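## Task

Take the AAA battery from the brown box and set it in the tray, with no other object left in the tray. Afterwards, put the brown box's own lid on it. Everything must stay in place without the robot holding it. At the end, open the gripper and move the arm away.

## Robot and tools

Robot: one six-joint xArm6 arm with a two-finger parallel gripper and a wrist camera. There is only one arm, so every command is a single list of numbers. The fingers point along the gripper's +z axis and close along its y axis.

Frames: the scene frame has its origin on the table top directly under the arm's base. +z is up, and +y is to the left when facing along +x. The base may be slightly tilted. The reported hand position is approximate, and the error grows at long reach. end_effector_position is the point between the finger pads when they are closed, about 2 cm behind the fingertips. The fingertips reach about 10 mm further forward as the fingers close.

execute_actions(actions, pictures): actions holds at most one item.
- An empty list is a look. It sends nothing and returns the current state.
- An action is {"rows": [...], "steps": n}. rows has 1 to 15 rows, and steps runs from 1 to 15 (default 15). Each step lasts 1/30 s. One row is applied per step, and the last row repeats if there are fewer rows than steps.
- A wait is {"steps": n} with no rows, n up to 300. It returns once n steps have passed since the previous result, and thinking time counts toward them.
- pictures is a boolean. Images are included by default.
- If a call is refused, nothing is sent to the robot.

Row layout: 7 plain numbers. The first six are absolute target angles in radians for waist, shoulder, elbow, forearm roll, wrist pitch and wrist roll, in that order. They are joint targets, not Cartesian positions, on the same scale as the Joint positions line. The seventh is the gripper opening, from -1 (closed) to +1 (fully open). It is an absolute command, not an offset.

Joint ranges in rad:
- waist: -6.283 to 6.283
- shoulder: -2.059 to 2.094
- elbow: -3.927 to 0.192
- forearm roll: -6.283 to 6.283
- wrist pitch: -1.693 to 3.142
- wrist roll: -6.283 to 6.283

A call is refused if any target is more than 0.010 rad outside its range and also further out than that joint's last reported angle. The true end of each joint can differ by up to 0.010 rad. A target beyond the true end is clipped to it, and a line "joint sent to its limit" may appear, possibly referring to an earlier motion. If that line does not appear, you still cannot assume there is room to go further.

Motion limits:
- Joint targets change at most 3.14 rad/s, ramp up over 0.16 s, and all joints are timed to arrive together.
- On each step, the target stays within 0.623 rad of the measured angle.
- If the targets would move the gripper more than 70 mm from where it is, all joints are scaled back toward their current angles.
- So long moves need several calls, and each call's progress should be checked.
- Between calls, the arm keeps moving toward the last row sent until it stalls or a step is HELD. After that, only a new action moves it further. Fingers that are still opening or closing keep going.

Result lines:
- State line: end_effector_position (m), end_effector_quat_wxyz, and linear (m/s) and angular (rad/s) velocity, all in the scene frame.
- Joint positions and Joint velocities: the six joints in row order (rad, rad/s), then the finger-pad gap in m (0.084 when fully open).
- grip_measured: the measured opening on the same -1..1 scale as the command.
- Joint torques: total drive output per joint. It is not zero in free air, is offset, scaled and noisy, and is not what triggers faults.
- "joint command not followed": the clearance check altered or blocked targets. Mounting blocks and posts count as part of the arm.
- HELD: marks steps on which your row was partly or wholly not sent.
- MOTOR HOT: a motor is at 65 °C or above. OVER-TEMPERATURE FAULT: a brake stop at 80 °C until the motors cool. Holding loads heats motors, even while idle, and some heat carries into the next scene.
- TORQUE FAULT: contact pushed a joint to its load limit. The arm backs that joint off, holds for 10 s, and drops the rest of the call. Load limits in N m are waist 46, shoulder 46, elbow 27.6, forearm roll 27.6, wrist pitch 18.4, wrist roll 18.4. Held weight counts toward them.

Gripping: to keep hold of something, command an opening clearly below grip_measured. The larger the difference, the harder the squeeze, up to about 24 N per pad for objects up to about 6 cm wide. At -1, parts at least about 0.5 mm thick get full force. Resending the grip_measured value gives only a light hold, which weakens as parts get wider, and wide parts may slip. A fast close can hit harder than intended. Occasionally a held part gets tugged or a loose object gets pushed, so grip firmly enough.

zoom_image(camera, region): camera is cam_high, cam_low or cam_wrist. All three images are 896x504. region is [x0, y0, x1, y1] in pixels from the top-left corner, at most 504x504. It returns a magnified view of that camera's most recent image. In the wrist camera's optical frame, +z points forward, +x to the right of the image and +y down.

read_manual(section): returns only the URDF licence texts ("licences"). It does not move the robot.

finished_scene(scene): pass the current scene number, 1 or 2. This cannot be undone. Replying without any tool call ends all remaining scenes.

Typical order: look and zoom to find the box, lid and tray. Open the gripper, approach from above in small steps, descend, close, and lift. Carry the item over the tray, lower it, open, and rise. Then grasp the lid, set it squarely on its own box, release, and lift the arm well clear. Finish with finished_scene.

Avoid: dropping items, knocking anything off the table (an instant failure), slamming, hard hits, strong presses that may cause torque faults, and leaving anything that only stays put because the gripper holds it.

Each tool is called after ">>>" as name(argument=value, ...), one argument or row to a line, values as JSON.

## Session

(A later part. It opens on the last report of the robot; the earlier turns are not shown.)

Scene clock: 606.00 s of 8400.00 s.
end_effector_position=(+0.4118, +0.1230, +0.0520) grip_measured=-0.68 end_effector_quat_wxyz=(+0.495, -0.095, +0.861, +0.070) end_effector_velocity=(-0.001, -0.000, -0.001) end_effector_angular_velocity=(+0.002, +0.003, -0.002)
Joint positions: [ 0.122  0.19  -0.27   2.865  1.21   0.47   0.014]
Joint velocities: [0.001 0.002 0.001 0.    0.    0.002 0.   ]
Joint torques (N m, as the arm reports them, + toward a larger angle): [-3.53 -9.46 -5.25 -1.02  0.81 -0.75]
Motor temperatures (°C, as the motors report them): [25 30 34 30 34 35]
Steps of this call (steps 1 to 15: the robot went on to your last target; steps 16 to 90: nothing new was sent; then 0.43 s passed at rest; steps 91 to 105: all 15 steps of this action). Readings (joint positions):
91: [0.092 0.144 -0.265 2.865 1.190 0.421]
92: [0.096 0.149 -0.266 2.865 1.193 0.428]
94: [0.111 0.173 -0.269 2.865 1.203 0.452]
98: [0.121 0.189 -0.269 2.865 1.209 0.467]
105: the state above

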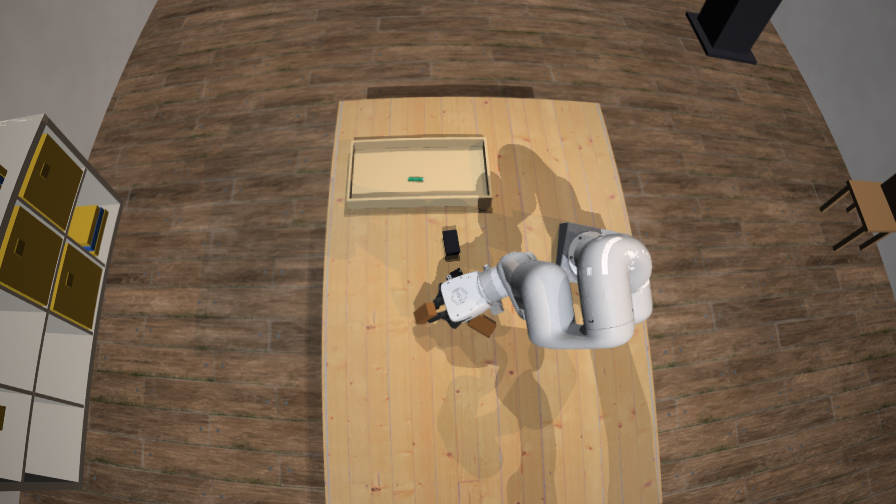

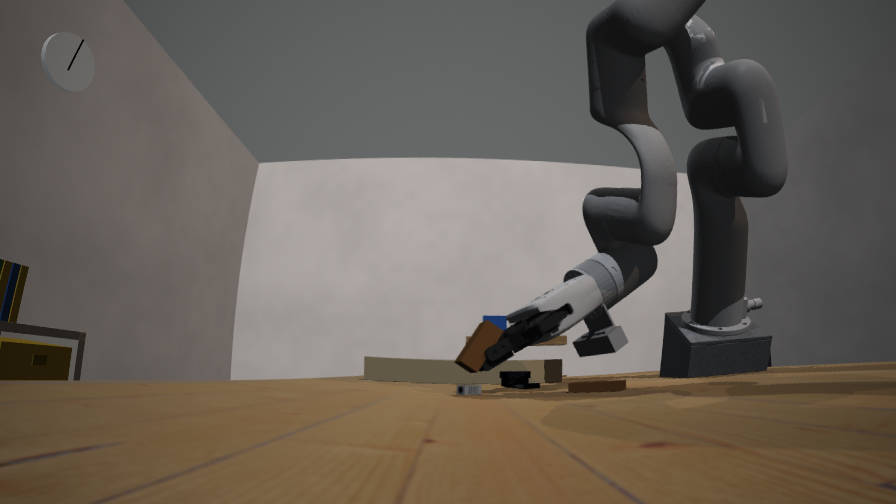

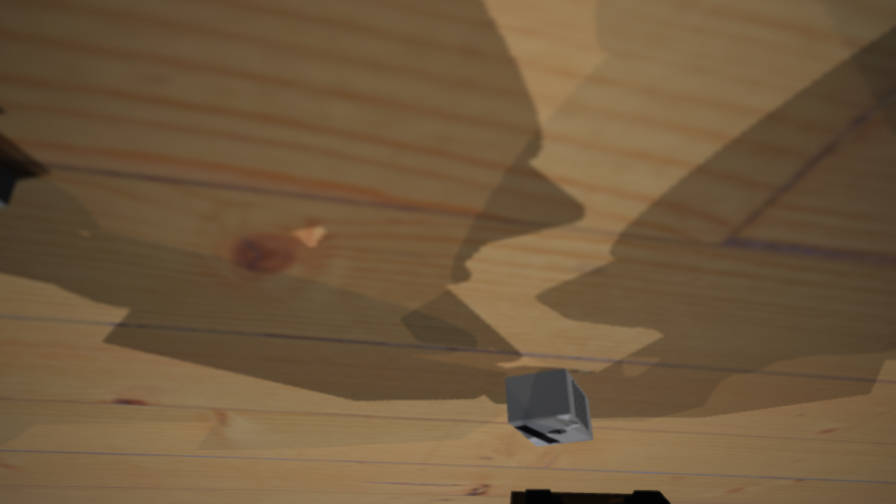

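>>> execute_actions(
  actions=[],
)

>>> execute_actions(
  actions=[
    {"rows":[[0.122,0.24,-0.27,2.865,1.21,0.47,-0.673]],"steps":15},
  ],
)

Scene clock: 618.93 s of 8400.00 s.
end_effector_position=(+0.4117, +0.1230, +0.0518) grip_measured=-0.68 end_effector_quat_wxyz=(+0.495, -0.095, +0.861, +0.070) end_effector_velocity=(-0.000, -0.000, -0.000) end_effector_angular_velocity=(-0.000, +0.000, -0.001)
Joint positions: [ 0.122  0.19  -0.27   2.865  1.21   0.47   0.014]
Joint velocities: [-0.     0.001 -0.     0.001 -0.    -0.     0.   ]
Joint torques (N m, as the arm reports them, + toward a larger angle): [-3.32 -9.48 -5.35 -1.13  0.77 -0.76]
Motor temperatures (°C, as the motors report them): [25 30 34 30 33 34]
Steps of this call (steps 1 to 15: the robot went on to your last target; steps 16 to 90: nothing new was sent; then 9.93 s passed at rest). Readings (joint positions):
1: [0.122 0.190 -0.270 2.865 1.210 0.470]
2: [0.122 0.190 -0.270 2.865 1.210 0.470]
4: [0.122 0.190 -0.270 2.865 1.210 0.470]
8: [0.122 0.190 -0.270 2.865 1.210 0.470]
90: the state above
The arm was judged still, so your last target was given up. Only a new action makes it travel on or press farther. Fingers that are still opening or closing keep moving.

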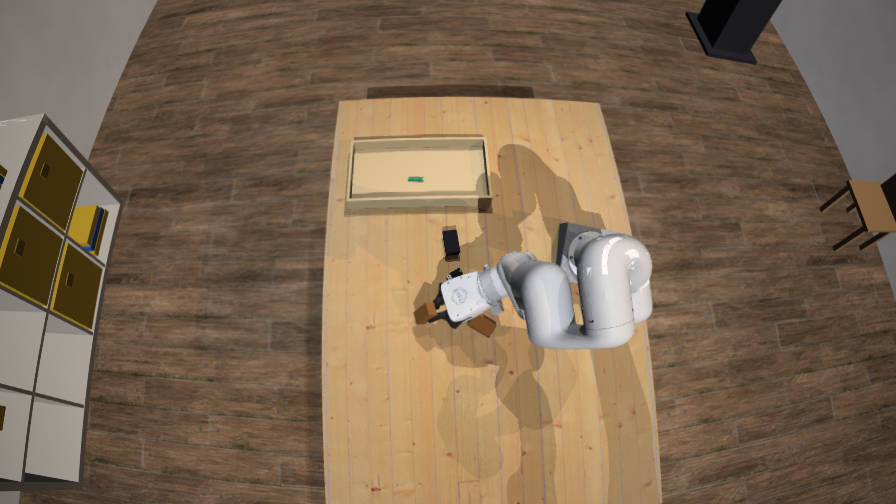

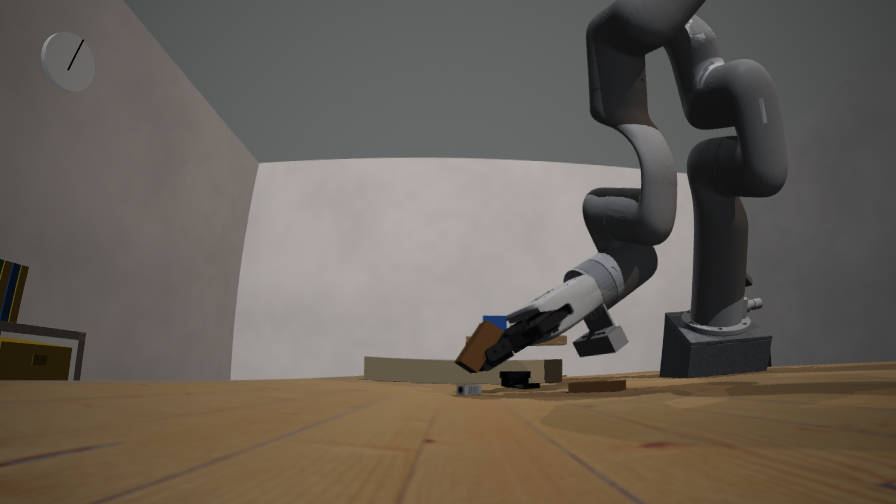

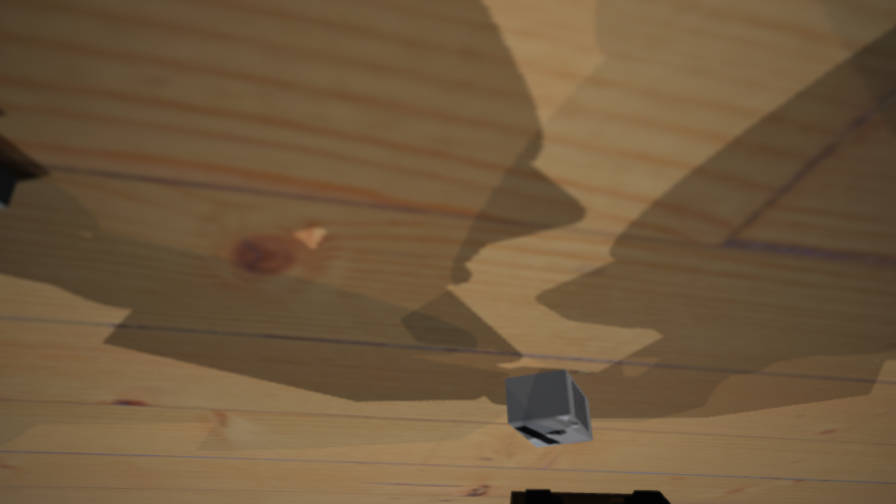

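Scene clock: 619.43 s of 8400.00 s.
end_effector_position=(+0.3991, +0.1130, +0.0349) grip_measured=-0.68 end_effector_quat_wxyz=(+0.476, -0.086, +0.873, +0.063) end_effector_velocity=(-0.001, -0.001, -0.001) end_effector_angular_velocity=(-0.000, +0.004, -0.002)
Joint positions: [ 0.122  0.24  -0.27   2.865  1.21   0.47   0.014]
Joint velocities: [ 0.001  0.002  0.002  0.001 -0.     0.001 -0.   ]
Joint torques (N m, as the arm reports them, + toward a larger angle): [-3.52 -9.6  -4.21 -1.11  0.72 -0.82]
Motor temperatures (°C, as the motors report them): [25 30 34 30 33 34]
Steps of this call (steps 1 to 15: all 15 steps of this action). Readings (joint positions):
1: [0.122 0.190 -0.270 2.865 1.210 0.470]
2: [0.122 0.196 -0.271 2.865 1.210 0.470]
4: [0.122 0.221 -0.271 2.865 1.210 0.470]
8: [0.122 0.239 -0.269 2.865 1.210 0.470]
15: the state above

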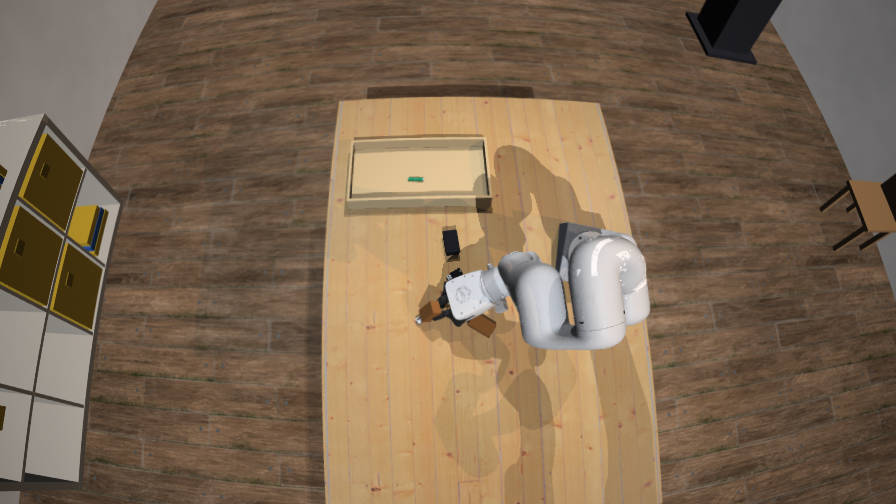

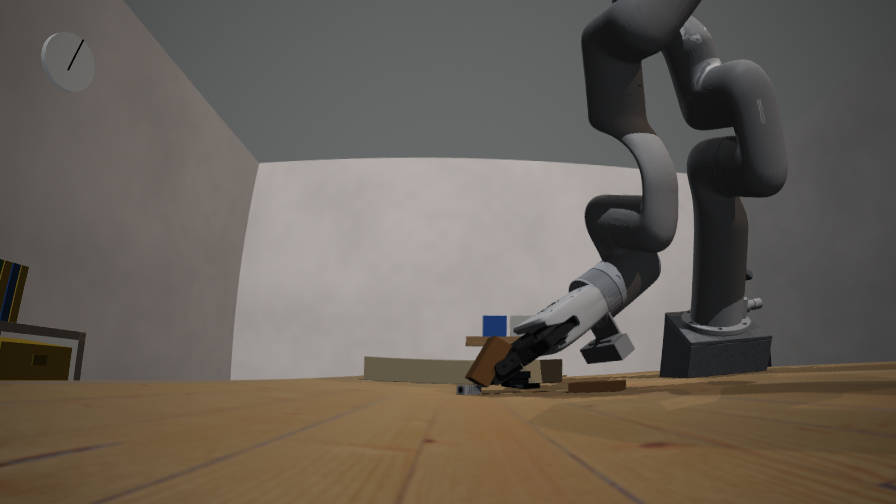

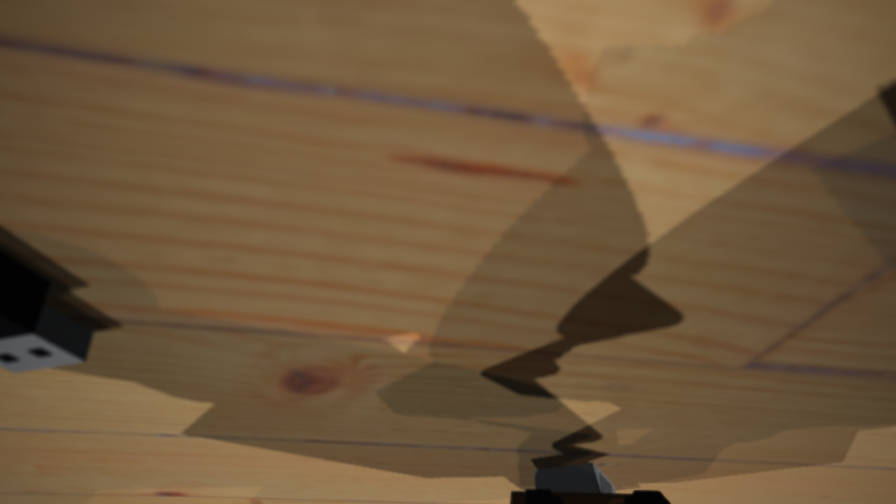

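>>> zoom_image(
  camera="cam_low",
  region=[430,320,590,410],
)

Region (430, 320, 590, 410) of cam_low's 896x504 image, scaled by 3.150, with more detail than that image has; it fills the top 284 rows of this view, and the rest is white.

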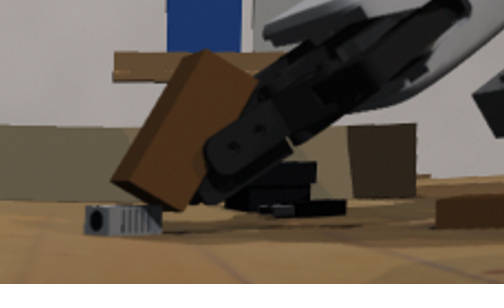

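>>> execute_actions(
  actions=[
    {"rows":[[0.122,0.225,-0.27,2.865,1.21,0.47,-0.673],[0.122,0.225,-0.27,2.865,1.21,0.47,-0.673],[0.122,0.225,-0.27,2.865,1.21,0.47,-0.673],[0.122,0.225,-0.27,2.865,1.21,0.47,-0.673],[0.122,0.225,-0.325,2.865,1.21,0.47,-0.673],[0.122,0.225,-0.325,2.865,1.21,0.47,-0.673],[0.122,0.225,-0.325,2.865,1.21,0.47,-0.673],[0.122,0.225,-0.325,2.865,1.21,0.47,-0.673],[0.122,0.225,-0.325,2.865,1.21,0.47,-0.673],[0.122,0.26,-0.325,2.865,1.21,0.47,-0.673]],"steps":15},
  ],
)

>>> zoom_image(
  camera="cam_low",
  region=[430,320,590,410],
)

Scene clock: 627.37 s of 8400.00 s.
end_effector_position=(+0.4209, +0.1188, +0.0389) grip_measured=-0.68 end_effector_quat_wxyz=(+0.489, -0.092, +0.865, +0.068) end_effector_velocity=(-0.021, -0.015, -0.026) end_effector_angular_velocity=(-0.013, +0.070, -0.030)
Joint positions: [ 0.122  0.257 -0.322  2.865  1.209  0.47   0.014]
Joint velocities: [ 0.001  0.068  0.006 -0.001 -0.003  0.     0.   ]
Joint torques (N m, as the arm reports them, + toward a larger angle): [ -3.93 -11.99  -7.18  -1.06   1.11  -0.75]
Motor temperatures (°C, as the motors report them): [25 30 33 30 33 34]
Steps of this call (steps 1 to 15: the robot went on to your last target; steps 16 to 90: nothing new was sent; then 4.43 s passed at rest; steps 91 to 105: all 15 steps of this action). Readings (joint positions):
91: [0.122 0.240 -0.270 2.865 1.210 0.470]
92: [0.122 0.237 -0.270 2.865 1.210 0.470]
94: [0.122 0.229 -0.270 2.865 1.210 0.470]
98: [0.122 0.226 -0.303 2.865 1.210 0.470]
105: the state above

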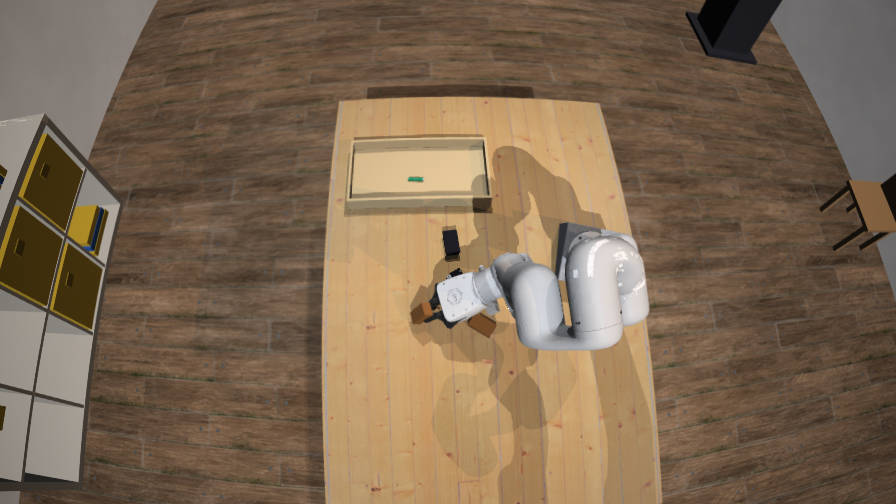

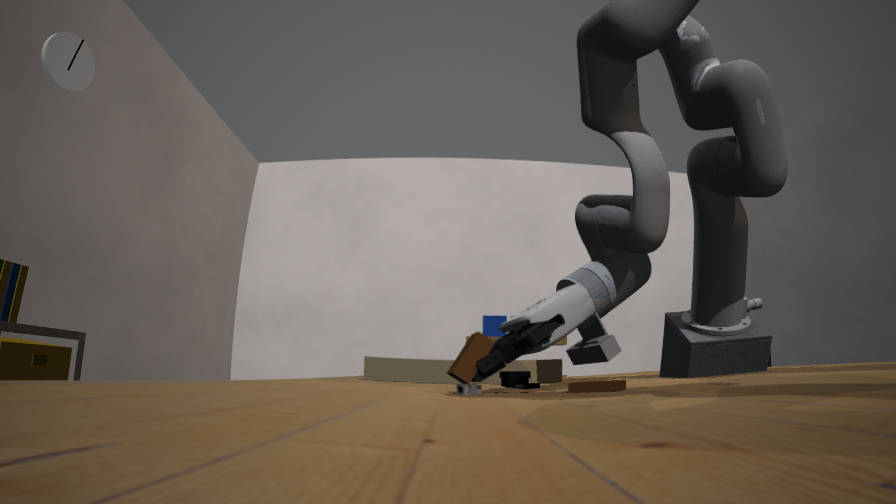

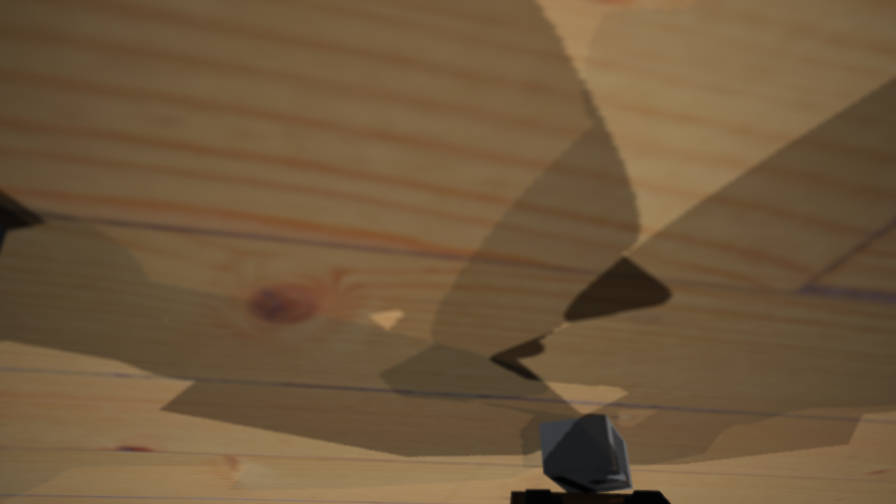

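Region (430, 320, 590, 410) of cam_low's 896x504 image, scaled by 3.150, with more detail than that image has; it fills the top 284 rows of this view, and the rest is white.

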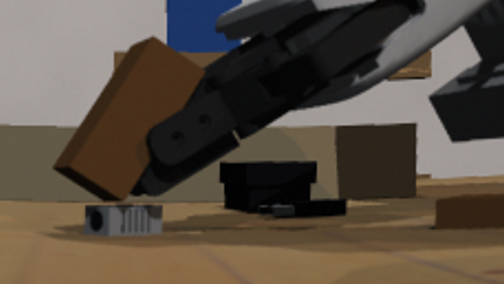

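>>> execute_actions(
  actions=[
    {"rows":[[0.122,0.27,-0.32,2.865,1.21,0.47,-0.673],[0.122,0.28,-0.32,2.865,1.21,0.47,-0.673],[0.122,0.29,-0.32,2.865,1.21,0.47,-0.673]],"steps":15},
  ],
)

>>> zoom_image(
  camera="cam_low",
  region=[430,320,590,410],
)

Scene clock: 633.27 s of 8400.00 s.
end_effector_position=(+0.4175, +0.1150, +0.0326) grip_measured=-0.68 end_effector_quat_wxyz=(+0.486, -0.088, +0.867, +0.067) end_effector_velocity=(-0.002, +0.001, -0.000) end_effector_angular_velocity=(+0.004, -0.002, +0.004)
Joint positions: [ 0.12   0.284 -0.324  2.866  1.225  0.47   0.014]
Joint velocities: [ 0.002  0.003  0.006 -0.001  0.013 -0.001 -0.   ]
Joint torques (N m, as the arm reports them, + toward a larger angle): [ 1.27  5.53 12.64 -5.38 -8.49 -0.91]
Motor temperatures (°C, as the motors report them): [25 30 33 30 33 34]
Steps of this call (steps 1 to 15: the robot went on to your last target; steps 16 to 90: nothing new was sent; then 2.40 s passed at rest; steps 91 to 105: all 15 steps of this action). Readings (joint positions):
91: [0.122 0.260 -0.325 2.865 1.210 0.470]
92: [0.122 0.262 -0.324 2.865 1.210 0.470]
94: [0.121 0.272 -0.324 2.866 1.214 0.470]
98: [0.120 0.281 -0.326 2.867 1.219 0.470]
105: the state above

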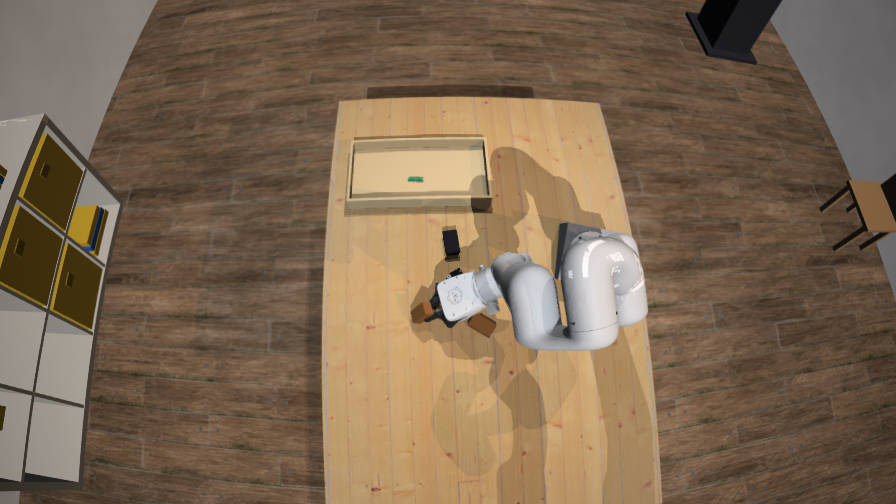

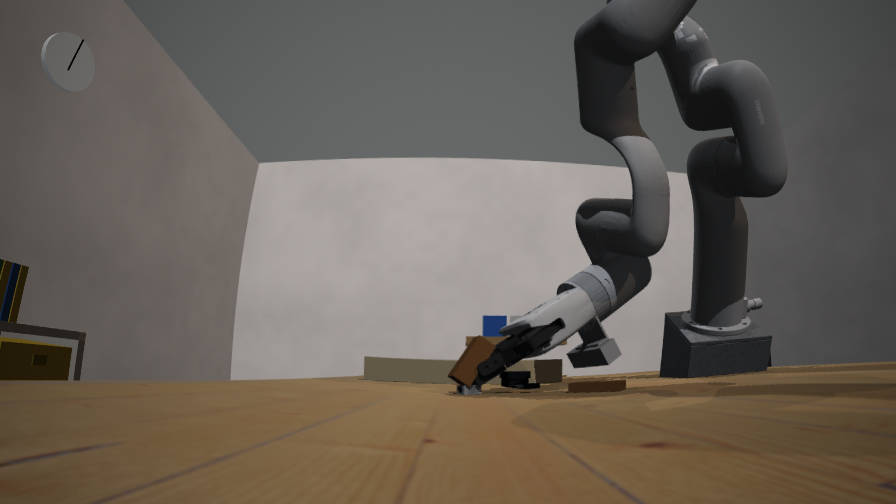

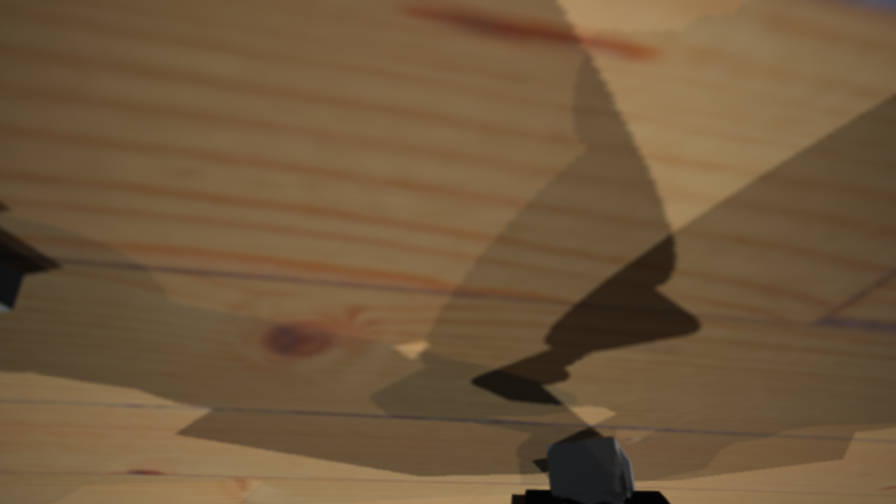

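Region (430, 320, 590, 410) of cam_low's 896x504 image, scaled by 3.150, with more detail than that image has; it fills the top 284 rows of this view, and the rest is white.

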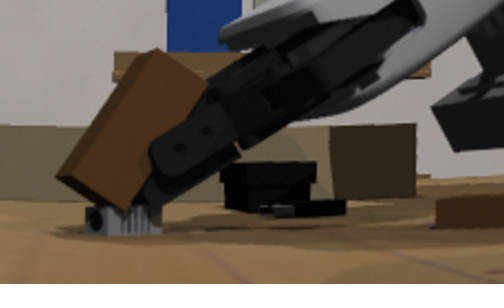

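>>> execute_actions(
  actions=[
    {"rows":[[0.122,0.28,-0.32,2.865,1.21,0.47,-1],[0.122,0.278,-0.315,2.865,1.21,0.47,-1],[0.122,0.276,-0.31,2.865,1.21,0.47,-1],[0.122,0.274,-0.305,2.865,1.21,0.47,-1],[0.122,0.272,-0.30,2.865,1.21,0.47,-1]],"steps":15},
  ],
)

>>> zoom_image(
  camera="cam_low",
  region=[430,320,590,410],
)

Scene clock: 640.63 s of 8400.00 s.
end_effector_position=(+0.4102, +0.1152, +0.0329) grip_measured=-0.69 end_effector_quat_wxyz=(+0.482, -0.088, +0.869, +0.067) end_effector_velocity=(-0.001, -0.001, +0.000) end_effector_angular_velocity=(-0.000, +0.000, -0.002)
Joint positions: [ 0.123  0.269 -0.303  2.865  1.224  0.47   0.014]
Joint velocities: [-0.002  0.001  0.002  0.     0.002 -0.     0.   ]
Joint torques (N m, as the arm reports them, + toward a larger angle): [ 1.37  4.08 15.39 -5.94 -7.67 -0.82]
Motor temperatures (°C, as the motors report them): [25 30 35 30 36 34]
Steps of this call (steps 1 to 15: the robot went on to your last target; steps 16 to 90: nothing new was sent; then 3.87 s passed at rest; steps 91 to 105: all 15 steps of this action). Readings (joint positions):
91: [0.122 0.283 -0.323 2.867 1.226 0.470]
92: [0.122 0.282 -0.322 2.867 1.225 0.470]
94: [0.123 0.278 -0.318 2.866 1.223 0.470]
98: [0.123 0.271 -0.306 2.865 1.223 0.470]
105: the state above

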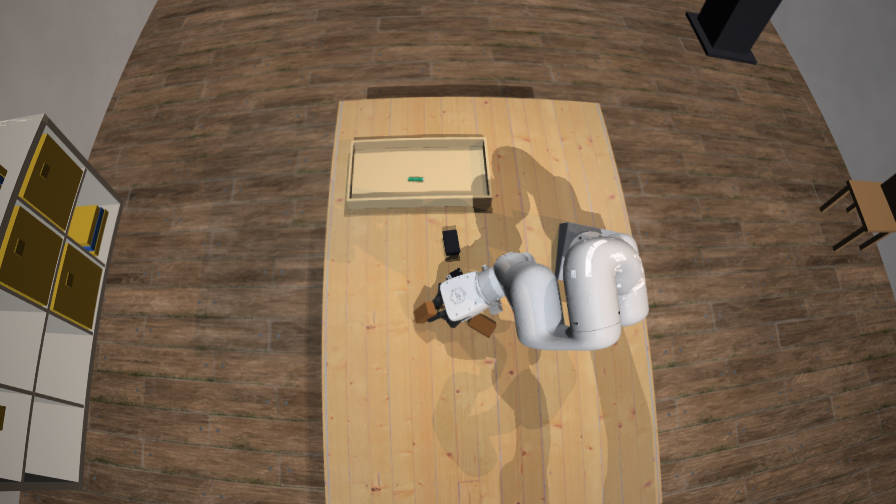

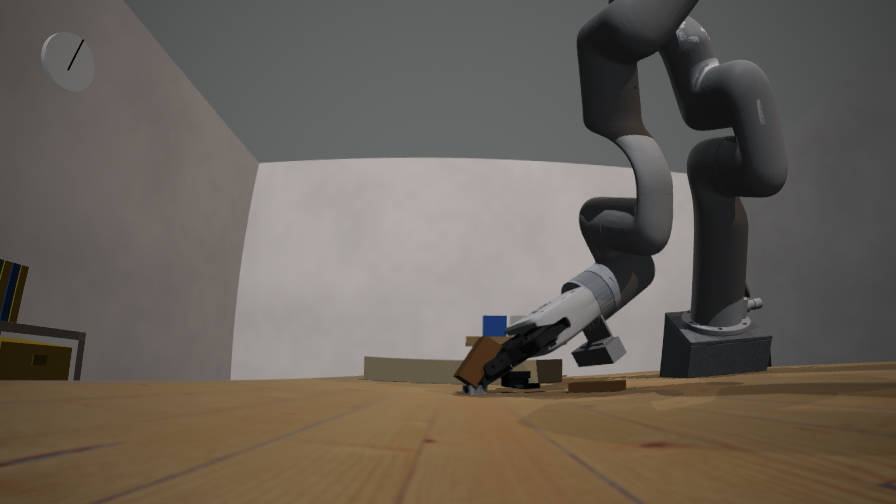

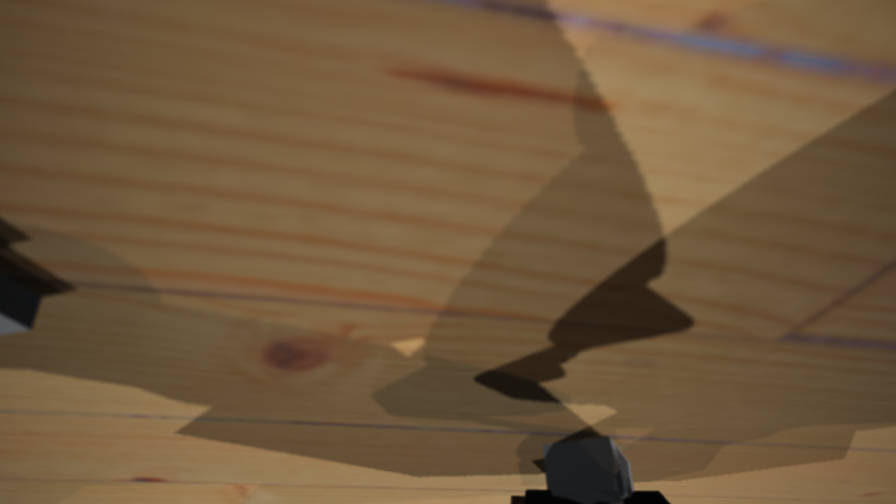

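Region (430, 320, 590, 410) of cam_low's 896x504 image, scaled by 3.150, with more detail than that image has; it fills the top 284 rows of this view, and the rest is white.

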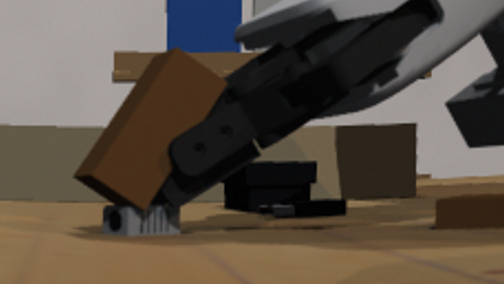

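>>> execute_actions(
  actions=[
    {"rows":[[0.122,0.25,-0.30,2.865,1.21,0.47,-0.673],[0.122,0.245,-0.30,2.865,1.21,0.47,-0.673],[0.122,0.245,-0.30,2.865,1.21,0.47,-0.673],[0.122,0.245,-0.30,2.865,1.21,0.47,-0.673],[0.122,0.245,-0.30,2.865,1.21,0.47,-0.673],[0.122,0.235,-0.285,2.865,1.21,0.47,-0.673]],"steps":15},
  ],
)

>>> zoom_image(
  camera="cam_low",
  region=[430,320,590,410],
)

Scene clock: 648.37 s of 8400.00 s.
end_effector_position=(+0.4045, +0.1155, +0.0366) grip_measured=-0.68 end_effector_quat_wxyz=(+0.479, -0.089, +0.871, +0.065) end_effector_velocity=(+0.004, +0.001, +0.004) end_effector_angular_velocity=(+0.003, -0.014, +0.001)
Joint positions: [ 0.123  0.239 -0.282  2.864  1.207  0.47   0.014]
Joint velocities: [-0.002 -0.009 -0.002  0.003  0.002  0.001  0.   ]
Joint torques (N m, as the arm reports them, + toward a larger angle): [-3.22 -9.18 -3.96 -1.36  0.42 -0.72]
Motor temperatures (°C, as the motors report them): [25 30 36 30 38 34]
Steps of this call (steps 1 to 15: the robot went on to your last target; steps 16 to 90: nothing new was sent; then 4.23 s passed at rest; steps 91 to 105: all 15 steps of this action). Readings (joint positions):
91: [0.122 0.269 -0.303 2.865 1.224 0.470]
92: [0.122 0.266 -0.302 2.865 1.223 0.470]
94: [0.123 0.256 -0.297 2.864 1.216 0.470]
98: [0.124 0.245 -0.287 2.863 1.209 0.470]
105: the state above

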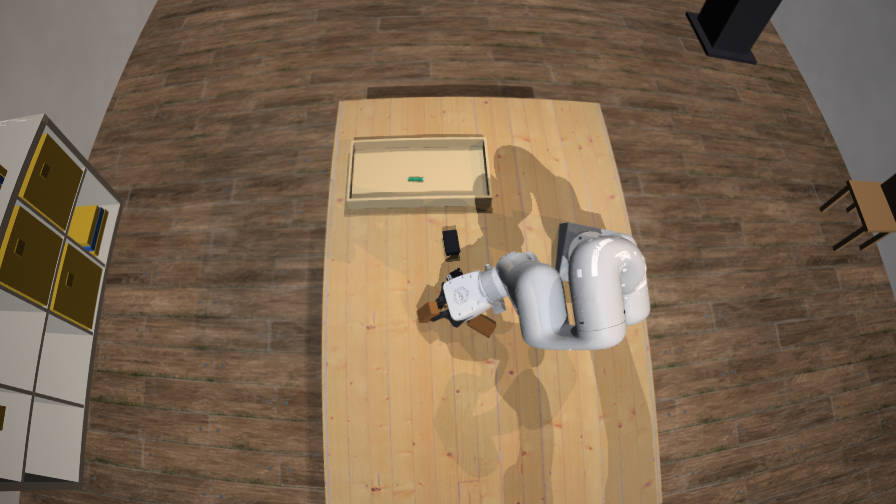

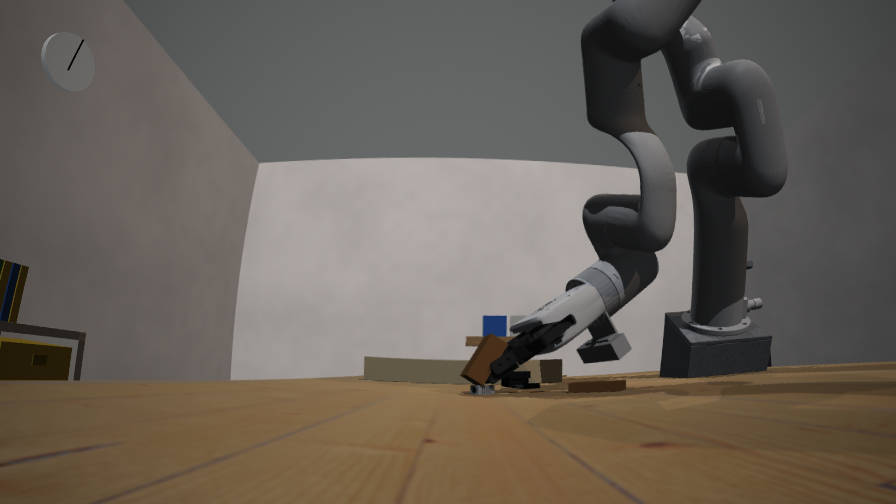

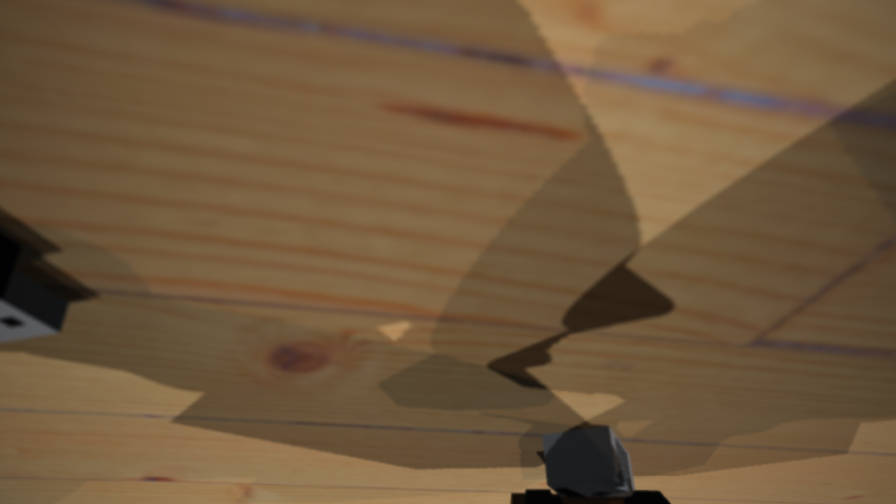

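Region (430, 320, 590, 410) of cam_low's 896x504 image, scaled by 3.150, with more detail than that image has; it fills the top 284 rows of this view, and the rest is white.

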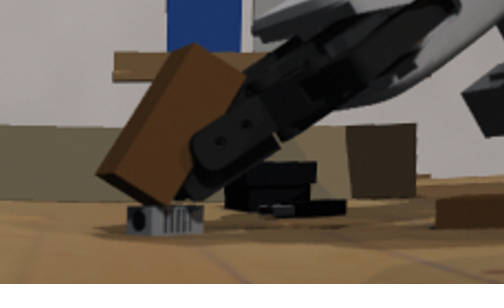

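Now lifted; move back ~8 mm.

>>> execute_actions(
  actions=[
    {"rows":[[0.122,0.215,-0.26,2.865,1.21,0.47,-0.673]],"steps":15},
  ],
)

>>> zoom_image(
  camera="cam_low",
  region=[430,320,590,410],
)

Scene clock: 653.13 s of 8400.00 s.
end_effector_position=(+0.4004, +0.1161, +0.0412) grip_measured=-0.68 end_effector_quat_wxyz=(+0.482, -0.089, +0.869, +0.065) end_effector_velocity=(-0.001, -0.001, -0.001) end_effector_angular_velocity=(-0.000, +0.003, -0.001)
Joint positions: [ 0.122  0.215 -0.26   2.865  1.21   0.47   0.014]
Joint velocities: [-0.     0.001  0.001 -0.    -0.     0.001 -0.   ]
Joint torques (N m, as the arm reports them, + toward a larger angle): [-3.57 -9.36 -4.46 -1.12  0.85 -0.77]
Motor temperatures (°C, as the motors report them): [25 30 35 30 37 34]
Steps of this call (steps 1 to 15: the robot went on to your last target; steps 16 to 90: nothing new was sent; then 1.27 s passed at rest; steps 91 to 105: all 15 steps of this action). Readings (joint positions):
91: [0.122 0.235 -0.285 2.865 1.210 0.470]
92: [0.122 0.231 -0.281 2.865 1.210 0.470]
94: [0.122 0.221 -0.268 2.865 1.210 0.470]
98: [0.122 0.216 -0.261 2.865 1.210 0.470]
105: the state above

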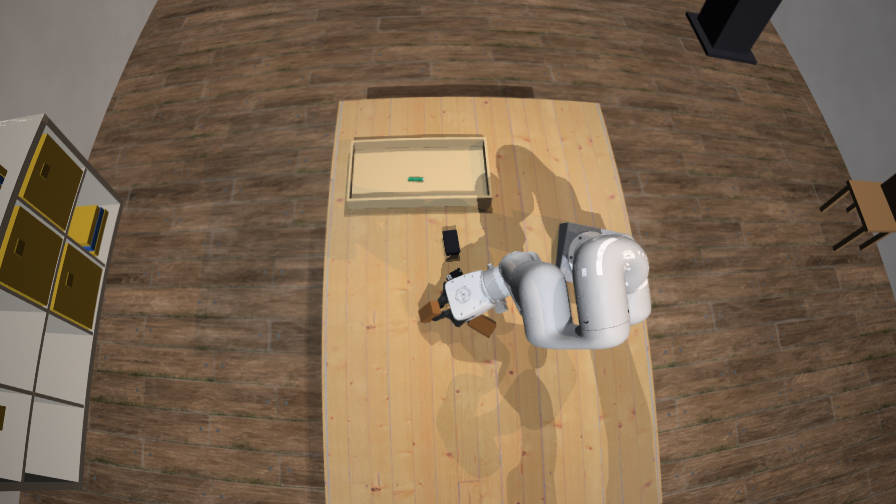

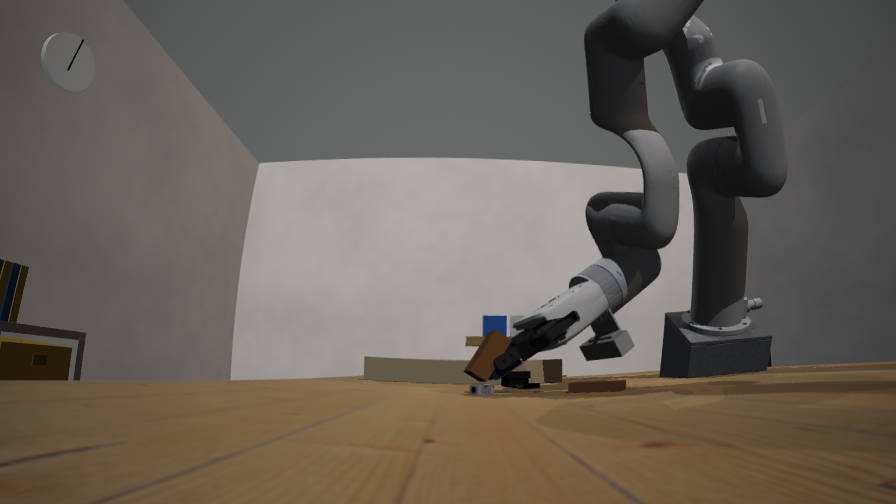

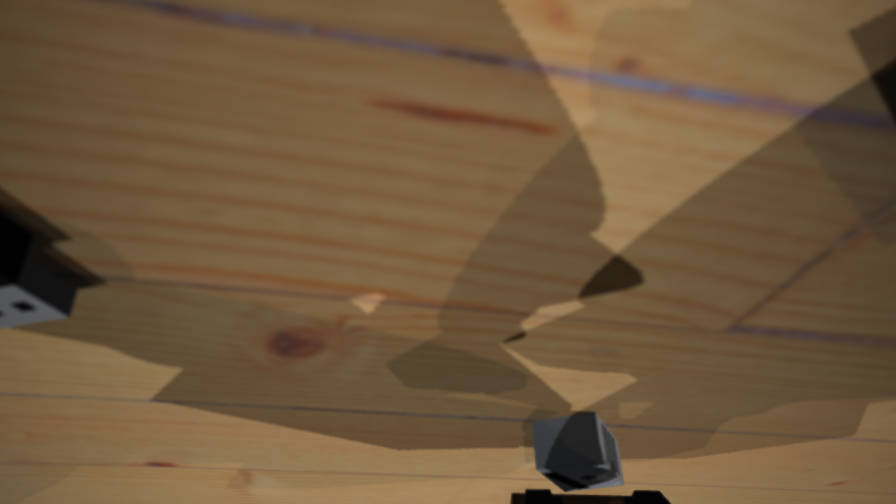

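Region (430, 320, 590, 410) of cam_low's 896x504 image, scaled by 3.150, with more detail than that image has; it fills the top 284 rows of this view, and the rest is white.

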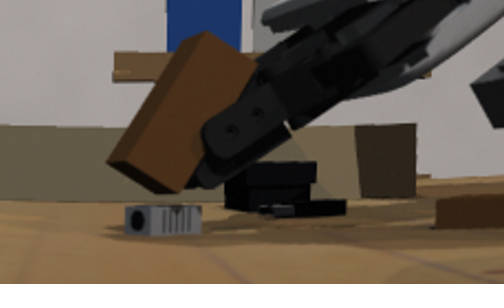

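>>> execute_actions(
  actions=[
    {"rows":[[0.122,0.225,-0.26,2.865,1.21,0.47,-0.673],[0.122,0.232,-0.26,2.865,1.21,0.47,-0.673],[0.122,0.239,-0.26,2.865,1.21,0.47,-0.673],[0.122,0.246,-0.262,2.865,1.21,0.47,-0.673],[0.122,0.253,-0.264,2.865,1.21,0.47,-0.673],[0.122,0.26,-0.266,2.865,1.21,0.47,-0.673]],"steps":15},
  ],
)

>>> zoom_image(
  camera="cam_low",
  region=[430,320,590,410],
)

Scene clock: 656.77 s of 8400.00 s.
end_effector_position=(+0.3979, +0.1108, +0.0328) grip_measured=-0.68 end_effector_quat_wxyz=(+0.477, -0.083, +0.873, +0.063) end_effector_velocity=(-0.003, +0.001, -0.001) end_effector_angular_velocity=(+0.007, -0.002, +0.003)
Joint positions: [ 0.119  0.253 -0.27   2.867  1.224  0.47   0.014]
Joint velocities: [ 0.002  0.008  0.008 -0.     0.021  0.    -0.   ]
Joint torques (N m, as the arm reports them, + toward a larger angle): [ 3.12  6.39  8.81 -6.93 -8.23 -0.74]
Motor temperatures (°C, as the motors report them): [25 30 35 30 37 34]
Steps of this call (steps 1 to 15: the robot went on to your last target; steps 16 to 90: nothing new was sent; then 0.13 s passed at rest; steps 91 to 105: all 15 steps of this action). Readings (joint positions):
91: [0.122 0.215 -0.260 2.865 1.210 0.470]
92: [0.122 0.217 -0.260 2.865 1.210 0.470]
94: [0.122 0.227 -0.261 2.865 1.210 0.470]
98: [0.120 0.246 -0.268 2.867 1.218 0.470]
105: the state above

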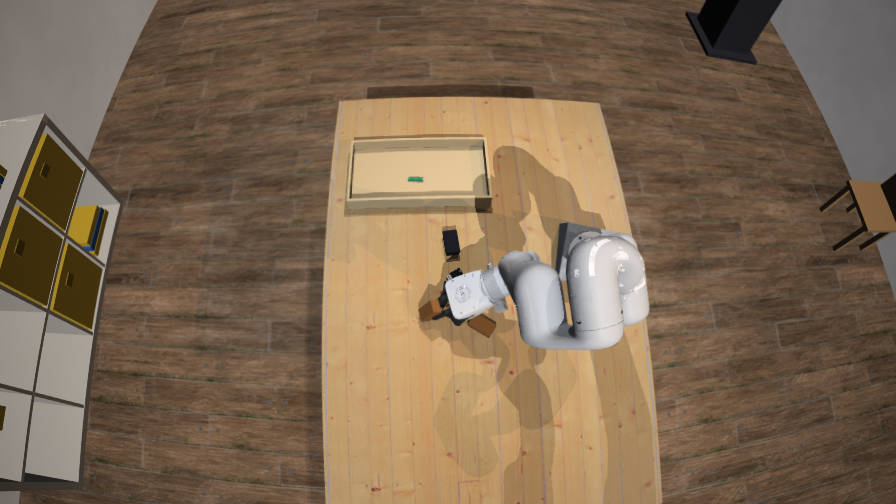

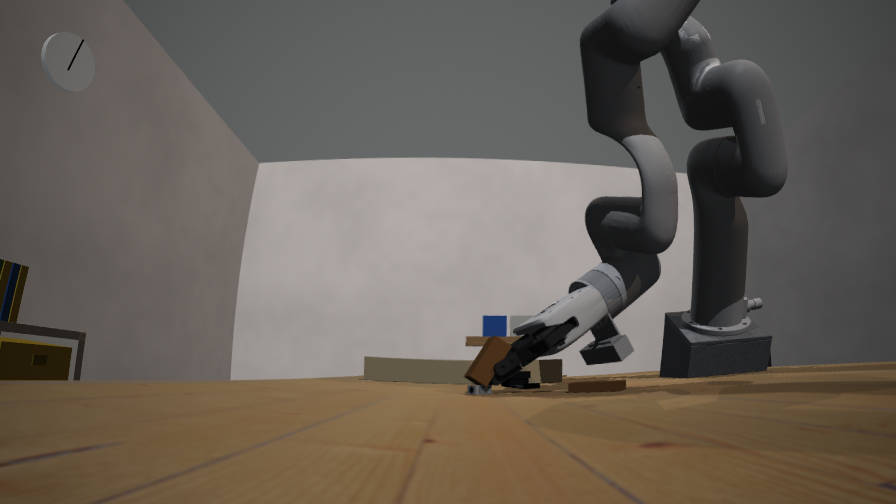

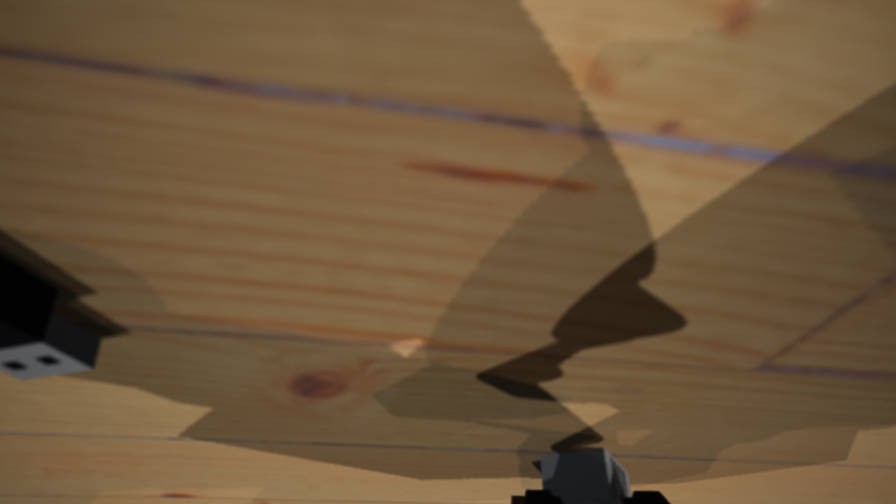

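Region (430, 320, 590, 410) of cam_low's 896x504 image, scaled by 3.150, with more detail than that image has; it fills the top 284 rows of this view, and the rest is white.

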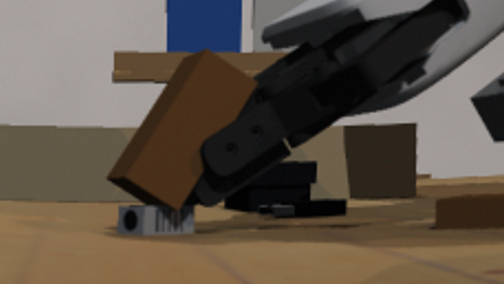

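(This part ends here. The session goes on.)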